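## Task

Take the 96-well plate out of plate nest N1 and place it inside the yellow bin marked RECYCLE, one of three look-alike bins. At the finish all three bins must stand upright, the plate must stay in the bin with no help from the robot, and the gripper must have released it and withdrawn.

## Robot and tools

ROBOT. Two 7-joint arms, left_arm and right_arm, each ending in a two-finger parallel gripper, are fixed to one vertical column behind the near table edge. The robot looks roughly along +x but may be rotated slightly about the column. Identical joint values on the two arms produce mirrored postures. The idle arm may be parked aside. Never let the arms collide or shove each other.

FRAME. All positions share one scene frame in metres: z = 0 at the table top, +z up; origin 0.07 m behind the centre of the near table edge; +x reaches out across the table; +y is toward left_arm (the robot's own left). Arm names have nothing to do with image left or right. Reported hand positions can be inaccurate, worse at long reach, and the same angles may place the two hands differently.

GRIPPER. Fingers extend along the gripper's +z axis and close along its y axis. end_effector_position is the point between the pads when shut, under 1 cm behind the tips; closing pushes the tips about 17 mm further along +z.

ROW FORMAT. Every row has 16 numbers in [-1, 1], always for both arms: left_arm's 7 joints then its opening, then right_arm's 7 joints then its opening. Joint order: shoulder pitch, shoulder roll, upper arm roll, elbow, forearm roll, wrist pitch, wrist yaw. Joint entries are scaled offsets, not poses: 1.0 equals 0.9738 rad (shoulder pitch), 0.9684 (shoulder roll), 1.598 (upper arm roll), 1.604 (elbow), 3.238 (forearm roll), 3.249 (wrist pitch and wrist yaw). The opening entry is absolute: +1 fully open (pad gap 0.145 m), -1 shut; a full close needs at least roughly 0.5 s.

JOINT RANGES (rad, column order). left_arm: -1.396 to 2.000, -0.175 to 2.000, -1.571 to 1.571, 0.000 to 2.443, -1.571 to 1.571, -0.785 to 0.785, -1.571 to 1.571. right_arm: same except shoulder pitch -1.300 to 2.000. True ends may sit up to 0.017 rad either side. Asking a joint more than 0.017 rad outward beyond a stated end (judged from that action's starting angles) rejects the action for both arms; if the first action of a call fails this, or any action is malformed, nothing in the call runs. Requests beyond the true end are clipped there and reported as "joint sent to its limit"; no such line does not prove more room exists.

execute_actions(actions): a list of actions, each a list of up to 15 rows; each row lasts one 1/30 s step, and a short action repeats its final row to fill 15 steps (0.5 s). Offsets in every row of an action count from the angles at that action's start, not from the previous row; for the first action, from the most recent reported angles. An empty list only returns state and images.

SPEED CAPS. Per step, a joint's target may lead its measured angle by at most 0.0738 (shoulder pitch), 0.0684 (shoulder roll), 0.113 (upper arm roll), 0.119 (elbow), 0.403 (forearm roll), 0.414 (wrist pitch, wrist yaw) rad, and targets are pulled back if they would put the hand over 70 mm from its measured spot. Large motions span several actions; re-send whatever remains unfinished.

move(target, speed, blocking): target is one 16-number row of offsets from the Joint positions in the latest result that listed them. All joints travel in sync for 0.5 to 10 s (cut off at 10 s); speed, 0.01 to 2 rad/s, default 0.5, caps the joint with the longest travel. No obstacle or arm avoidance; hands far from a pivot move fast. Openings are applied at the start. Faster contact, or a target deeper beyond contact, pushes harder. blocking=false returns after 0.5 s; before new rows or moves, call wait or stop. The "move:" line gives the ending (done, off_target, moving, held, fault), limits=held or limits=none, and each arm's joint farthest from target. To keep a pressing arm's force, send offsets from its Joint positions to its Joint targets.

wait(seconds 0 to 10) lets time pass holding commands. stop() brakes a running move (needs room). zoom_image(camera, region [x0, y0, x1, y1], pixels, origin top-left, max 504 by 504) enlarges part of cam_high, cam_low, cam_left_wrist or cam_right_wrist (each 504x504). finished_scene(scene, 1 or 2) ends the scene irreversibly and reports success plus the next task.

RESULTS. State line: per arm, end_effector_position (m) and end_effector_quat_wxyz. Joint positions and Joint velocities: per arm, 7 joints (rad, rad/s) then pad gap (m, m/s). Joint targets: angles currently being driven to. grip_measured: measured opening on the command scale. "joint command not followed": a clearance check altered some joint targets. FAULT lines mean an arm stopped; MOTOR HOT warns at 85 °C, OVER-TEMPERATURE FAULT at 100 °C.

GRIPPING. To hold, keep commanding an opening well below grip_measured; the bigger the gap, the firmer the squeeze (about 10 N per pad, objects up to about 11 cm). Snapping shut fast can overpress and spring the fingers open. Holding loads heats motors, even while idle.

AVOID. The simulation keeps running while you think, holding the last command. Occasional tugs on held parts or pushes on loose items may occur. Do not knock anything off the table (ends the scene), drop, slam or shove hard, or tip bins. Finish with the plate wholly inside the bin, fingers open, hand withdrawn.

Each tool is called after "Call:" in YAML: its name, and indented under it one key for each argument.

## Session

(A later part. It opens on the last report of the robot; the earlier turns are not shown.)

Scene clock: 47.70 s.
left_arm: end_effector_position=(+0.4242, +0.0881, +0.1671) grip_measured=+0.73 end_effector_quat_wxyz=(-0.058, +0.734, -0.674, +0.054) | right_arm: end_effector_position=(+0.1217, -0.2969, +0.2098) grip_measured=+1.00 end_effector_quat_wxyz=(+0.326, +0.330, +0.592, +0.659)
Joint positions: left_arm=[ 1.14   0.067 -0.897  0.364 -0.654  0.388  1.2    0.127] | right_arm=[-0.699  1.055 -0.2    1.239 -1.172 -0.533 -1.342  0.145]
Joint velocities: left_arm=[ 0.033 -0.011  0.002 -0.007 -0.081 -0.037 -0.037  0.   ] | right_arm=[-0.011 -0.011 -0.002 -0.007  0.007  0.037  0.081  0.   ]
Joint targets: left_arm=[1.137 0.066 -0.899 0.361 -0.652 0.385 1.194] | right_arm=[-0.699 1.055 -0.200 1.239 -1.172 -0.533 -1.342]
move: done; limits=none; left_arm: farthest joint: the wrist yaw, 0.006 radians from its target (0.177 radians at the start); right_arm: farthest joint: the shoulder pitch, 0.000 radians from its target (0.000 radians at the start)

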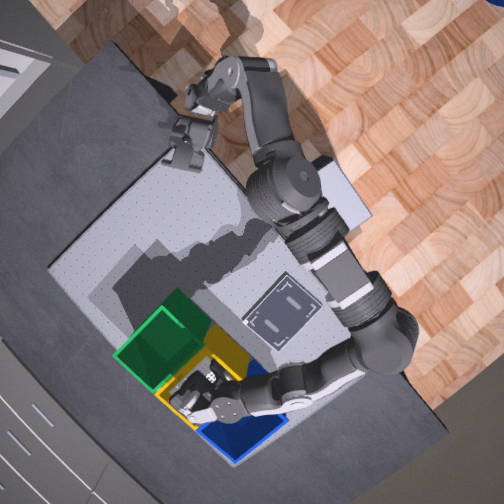

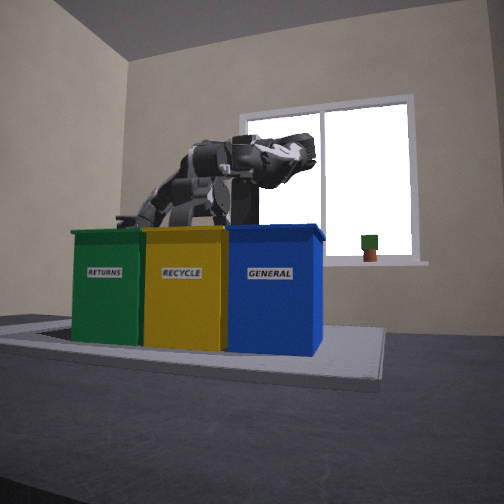

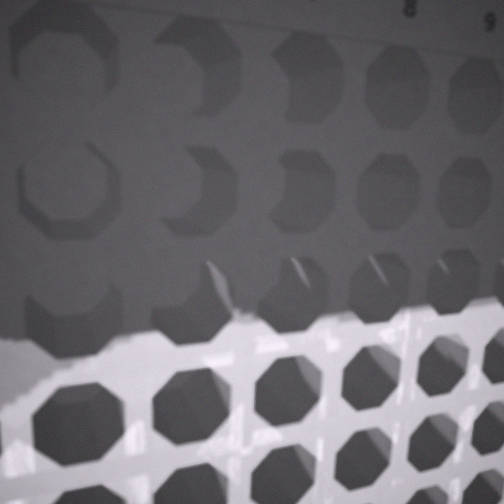

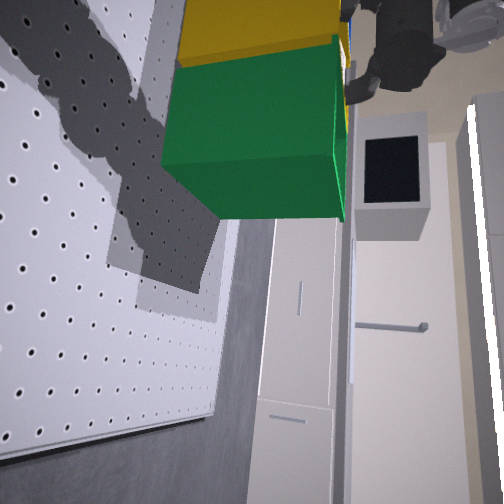

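Call:
execute_actions:
  actions:
    - [[0,0,0,0,0,0,0,0.6,0,0,0,0,0,0,0,1],[0,0,0,0,0,0,0,0.7,0,0,0,0,0,0,0,1],[0,0,0,0,0,0,0,0.75,0,0,0,0,0,0,0,1],[0,0,0,0,0,0,0,0.78,0,0,0,0,0,0,0,1],[0,0,0,0,0,0,0,0.80,0,0,0,0,0,0,0,1]]

Scene clock: 48.63 s.
left_arm: end_effector_position=(+0.4242, +0.0881, +0.1671) grip_measured=+0.80 end_effector_quat_wxyz=(-0.058, +0.734, -0.674, +0.054) | right_arm: end_effector_position=(+0.1217, -0.2969, +0.2098) grip_measured=+1.00 end_effector_quat_wxyz=(+0.326, +0.330, +0.592, +0.659)
Joint positions: left_arm=[ 1.14   0.067 -0.897  0.364 -0.654  0.388  1.2    0.132] | right_arm=[-0.699  1.055 -0.2    1.239 -1.172 -0.533 -1.342  0.145]
Joint velocities: left_arm=[ 0.033  0.055 -0.017  0.012 -0.022 -0.081  0.11   0.   ] | right_arm=[ 0.011  0.033 -0.017 -0.007  0.037  0.022 -0.022  0.   ]
Joint targets: left_arm=[1.140 0.067 -0.897 0.364 -0.654 0.388 1.200] | right_arm=[-0.699 1.055 -0.200 1.239 -1.172 -0.533 -1.342]

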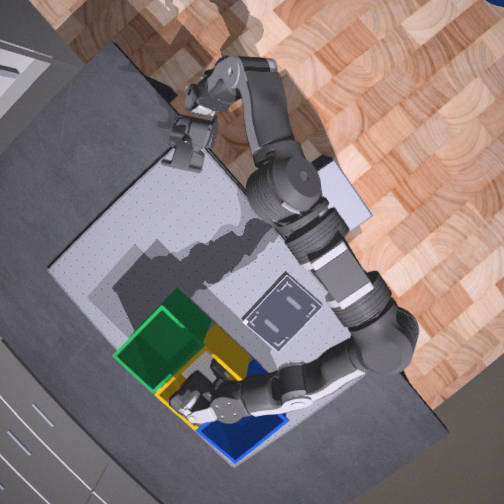

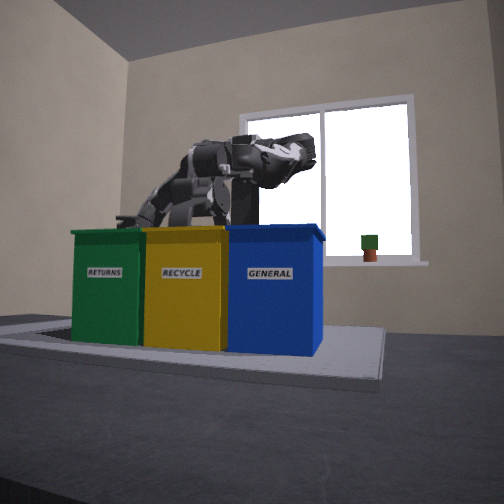

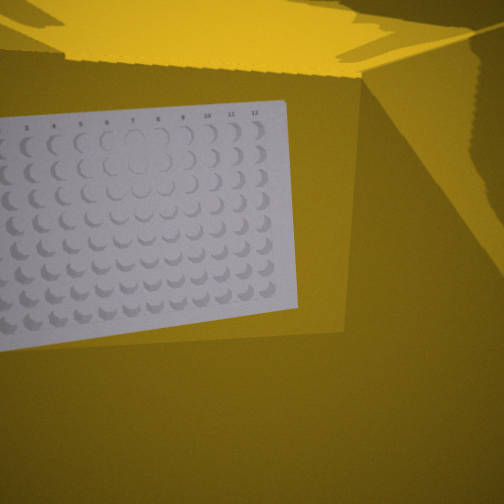

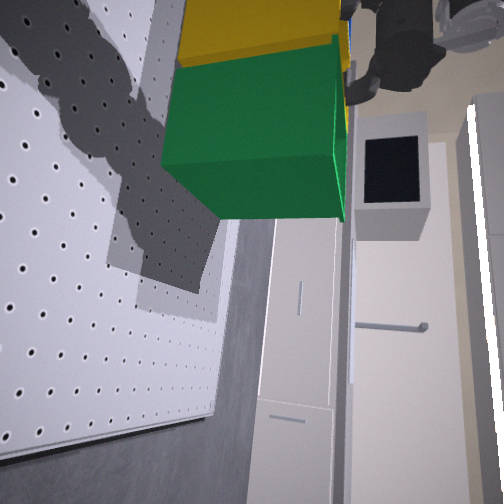

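Call:
move:
  target: [0.0344,0.1228,0.0136,0.2031,-0.0273,0.0364,0.0826,0.55,0,0,0,0,0,0,0,1]
  speed: 0.35

Scene clock: 50.20 s.
left_arm: end_effector_position=(+0.4209, +0.0875, +0.2271) grip_measured=+0.55 end_effector_quat_wxyz=(-0.059, +0.729, -0.680, +0.055) | right_arm: end_effector_position=(+0.1217, -0.2969, +0.2098) grip_measured=+1.00 end_effector_quat_wxyz=(+0.326, +0.330, +0.592, +0.659)
Joint positions: left_arm=[ 1.173  0.185 -0.877  0.688 -0.74   0.503  1.462  0.115] | right_arm=[-0.699  1.055 -0.2    1.239 -1.172 -0.533 -1.342  0.145]
Joint velocities: left_arm=[ 0.033 -0.033 -0.007  0.017  0.007  0.037 -0.037  0.   ] | right_arm=[ 0.077  0.011 -0.007 -0.012 -0.037 -0.022 -0.022 -0.   ]
Joint targets: left_arm=[1.173 0.186 -0.875 0.689 -0.742 0.506 1.468] | right_arm=[-0.699 1.055 -0.200 1.239 -1.172 -0.533 -1.342]
move: done; limits=none; left_arm: farthest joint: the wrist yaw, 0.006 radians from its target (0.268 radians at the start); right_arm: farthest joint: the shoulder pitch, 0.000 radians from its target (0.000 radians at the start)

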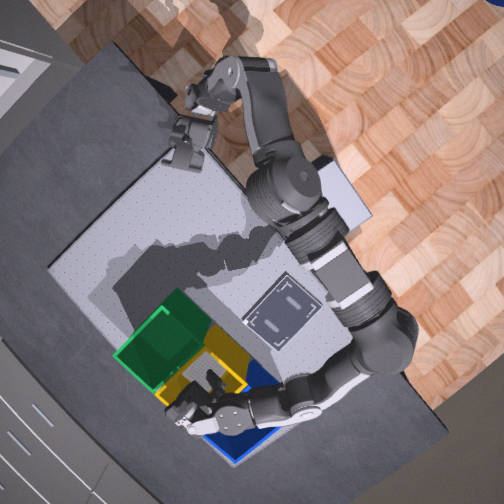

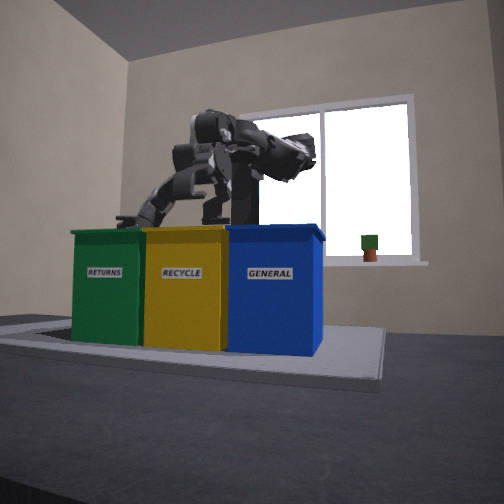

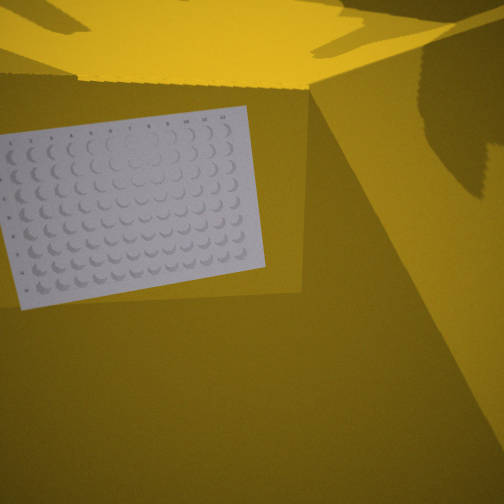

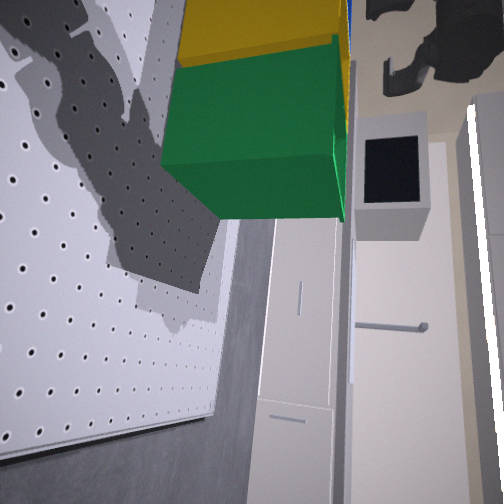

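Call:
move:
  target: [-0.6398,0.6351,0.0232,0.9925,-0.0494,0.0145,0.0025,0.55,0,0,0,0,0,0,0,1]
  speed: 0.9

Scene clock: 53.07 s.
left_arm: end_effector_position=(+0.2389, +0.0744, +0.2579) grip_measured=+0.55 end_effector_quat_wxyz=(+0.165, -0.437, +0.859, -0.212) | right_arm: end_effector_position=(+0.1217, -0.2969, +0.2098) grip_measured=+1.00 end_effector_quat_wxyz=(+0.326, +0.330, +0.592, +0.659)
Joint positions: left_arm=[ 0.553  0.799 -0.844  2.28  -0.898  0.548  1.468  0.115] | right_arm=[-0.699  1.055 -0.2    1.239 -1.172 -0.533 -1.342  0.145]
Joint velocities: left_arm=[ 0.011 -0.033  0.007  0.007 -0.022  0.007 -0.066 -0.   ] | right_arm=[-0.033 -0.055 -0.007 -0.012 -0.037  0.037  0.007  0.   ]
Joint targets: left_arm=[0.550 0.800 -0.840 2.280 -0.900 0.550 1.470] | right_arm=[-0.699 1.055 -0.200 1.239 -1.172 -0.533 -1.342]
move: done; limits=none; left_arm: farthest joint: the upper arm roll, 0.004 radians from its target (0.037 radians at the start); right_arm: farthest joint: the shoulder pitch, 0.000 radians from its target (0.000 radians at the start)

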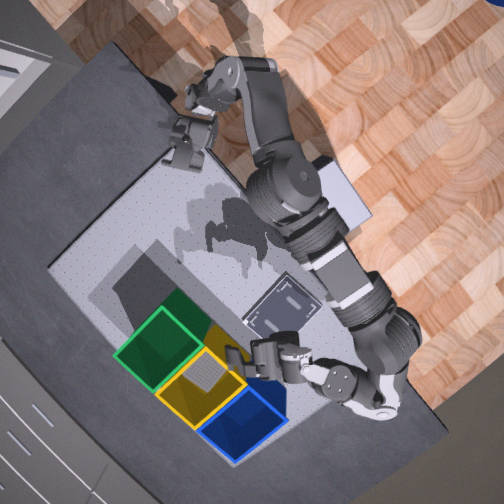

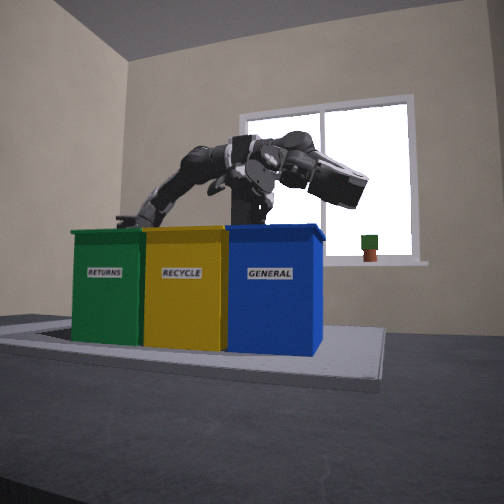

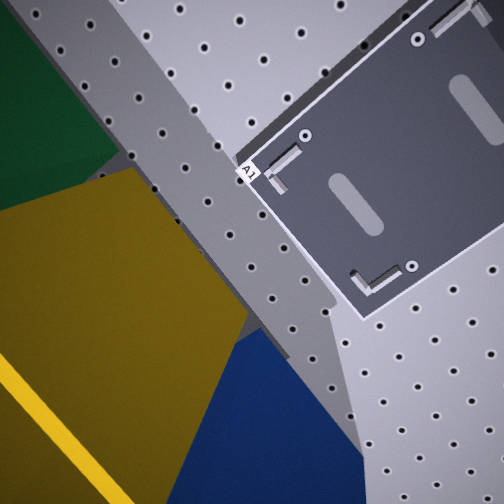

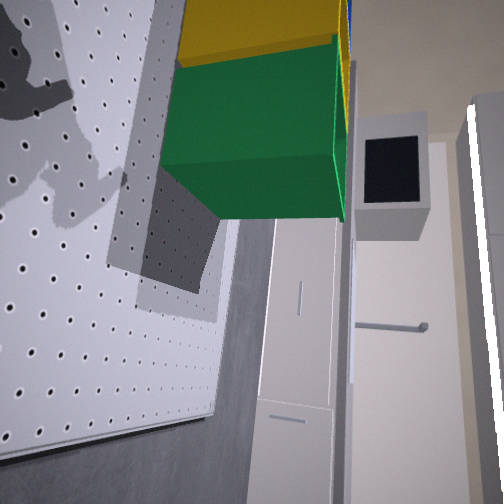

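Call:
move:
  target: [-0.36,0,0,0,0,0,0,1,0,0,0,0,0,0,0,1]
  speed: 0.6

Scene clock: 54.13 s.
left_arm: end_effector_position=(+0.1543, +0.0821, +0.1854) grip_measured=+1.00 end_effector_quat_wxyz=(+0.020, -0.464, +0.877, -0.120) | right_arm: end_effector_position=(+0.1217, -0.2969, +0.2098) grip_measured=+1.00 end_effector_quat_wxyz=(+0.326, +0.330, +0.592, +0.659)
Joint positions: left_arm=[ 0.203  0.799 -0.843  2.28  -0.898  0.548  1.467  0.145] | right_arm=[-0.699  1.055 -0.2    1.239 -1.172 -0.533 -1.342  0.145]
Joint velocities: left_arm=[-0.033  0.033 -0.002 -0.017 -0.007 -0.051 -0.007 -0.   ] | right_arm=[ 0.033 -0.077 -0.002 -0.007  0.037  0.022 -0.007 -0.   ]
Joint targets: left_arm=[0.202 0.799 -0.844 2.280 -0.898 0.548 1.468] | right_arm=[-0.699 1.055 -0.200 1.239 -1.172 -0.533 -1.342]
move: done; limits=none; left_arm: farthest joint: the upper arm roll, 0.001 radians from its target (0.000 radians at the start); right_arm: farthest joint: the shoulder pitch, 0.000 radians from its target (0.000 radians at the start)

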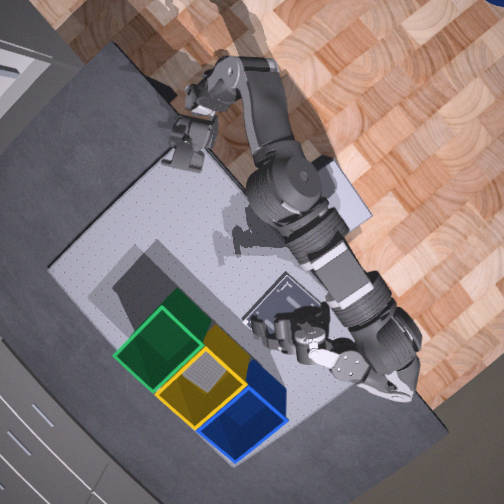

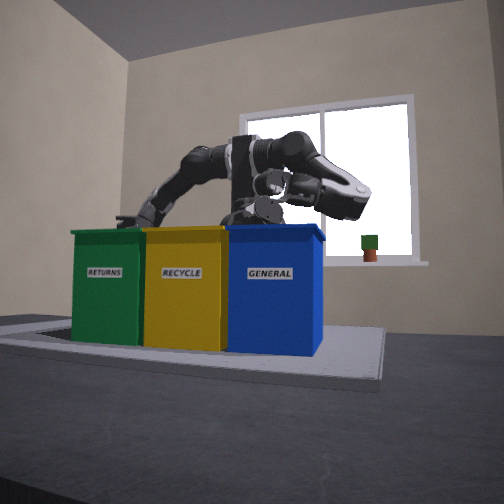

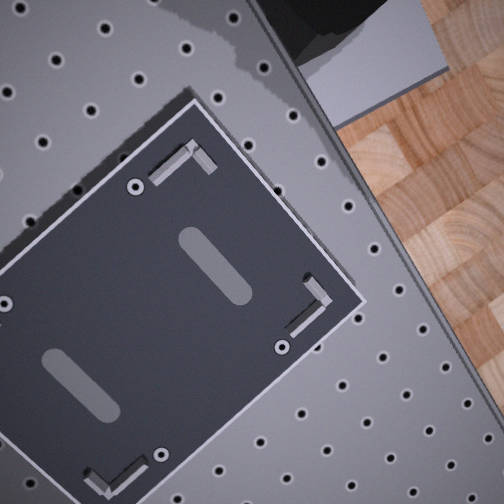

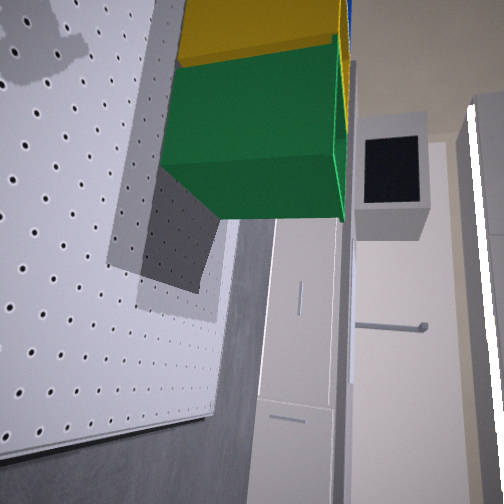

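The plate is in the yellow RECYCLE bin, all three bins are upright, and the arm is clear.

Call:
finished_scene:
  scene: 1

The scene is finished: the task was done.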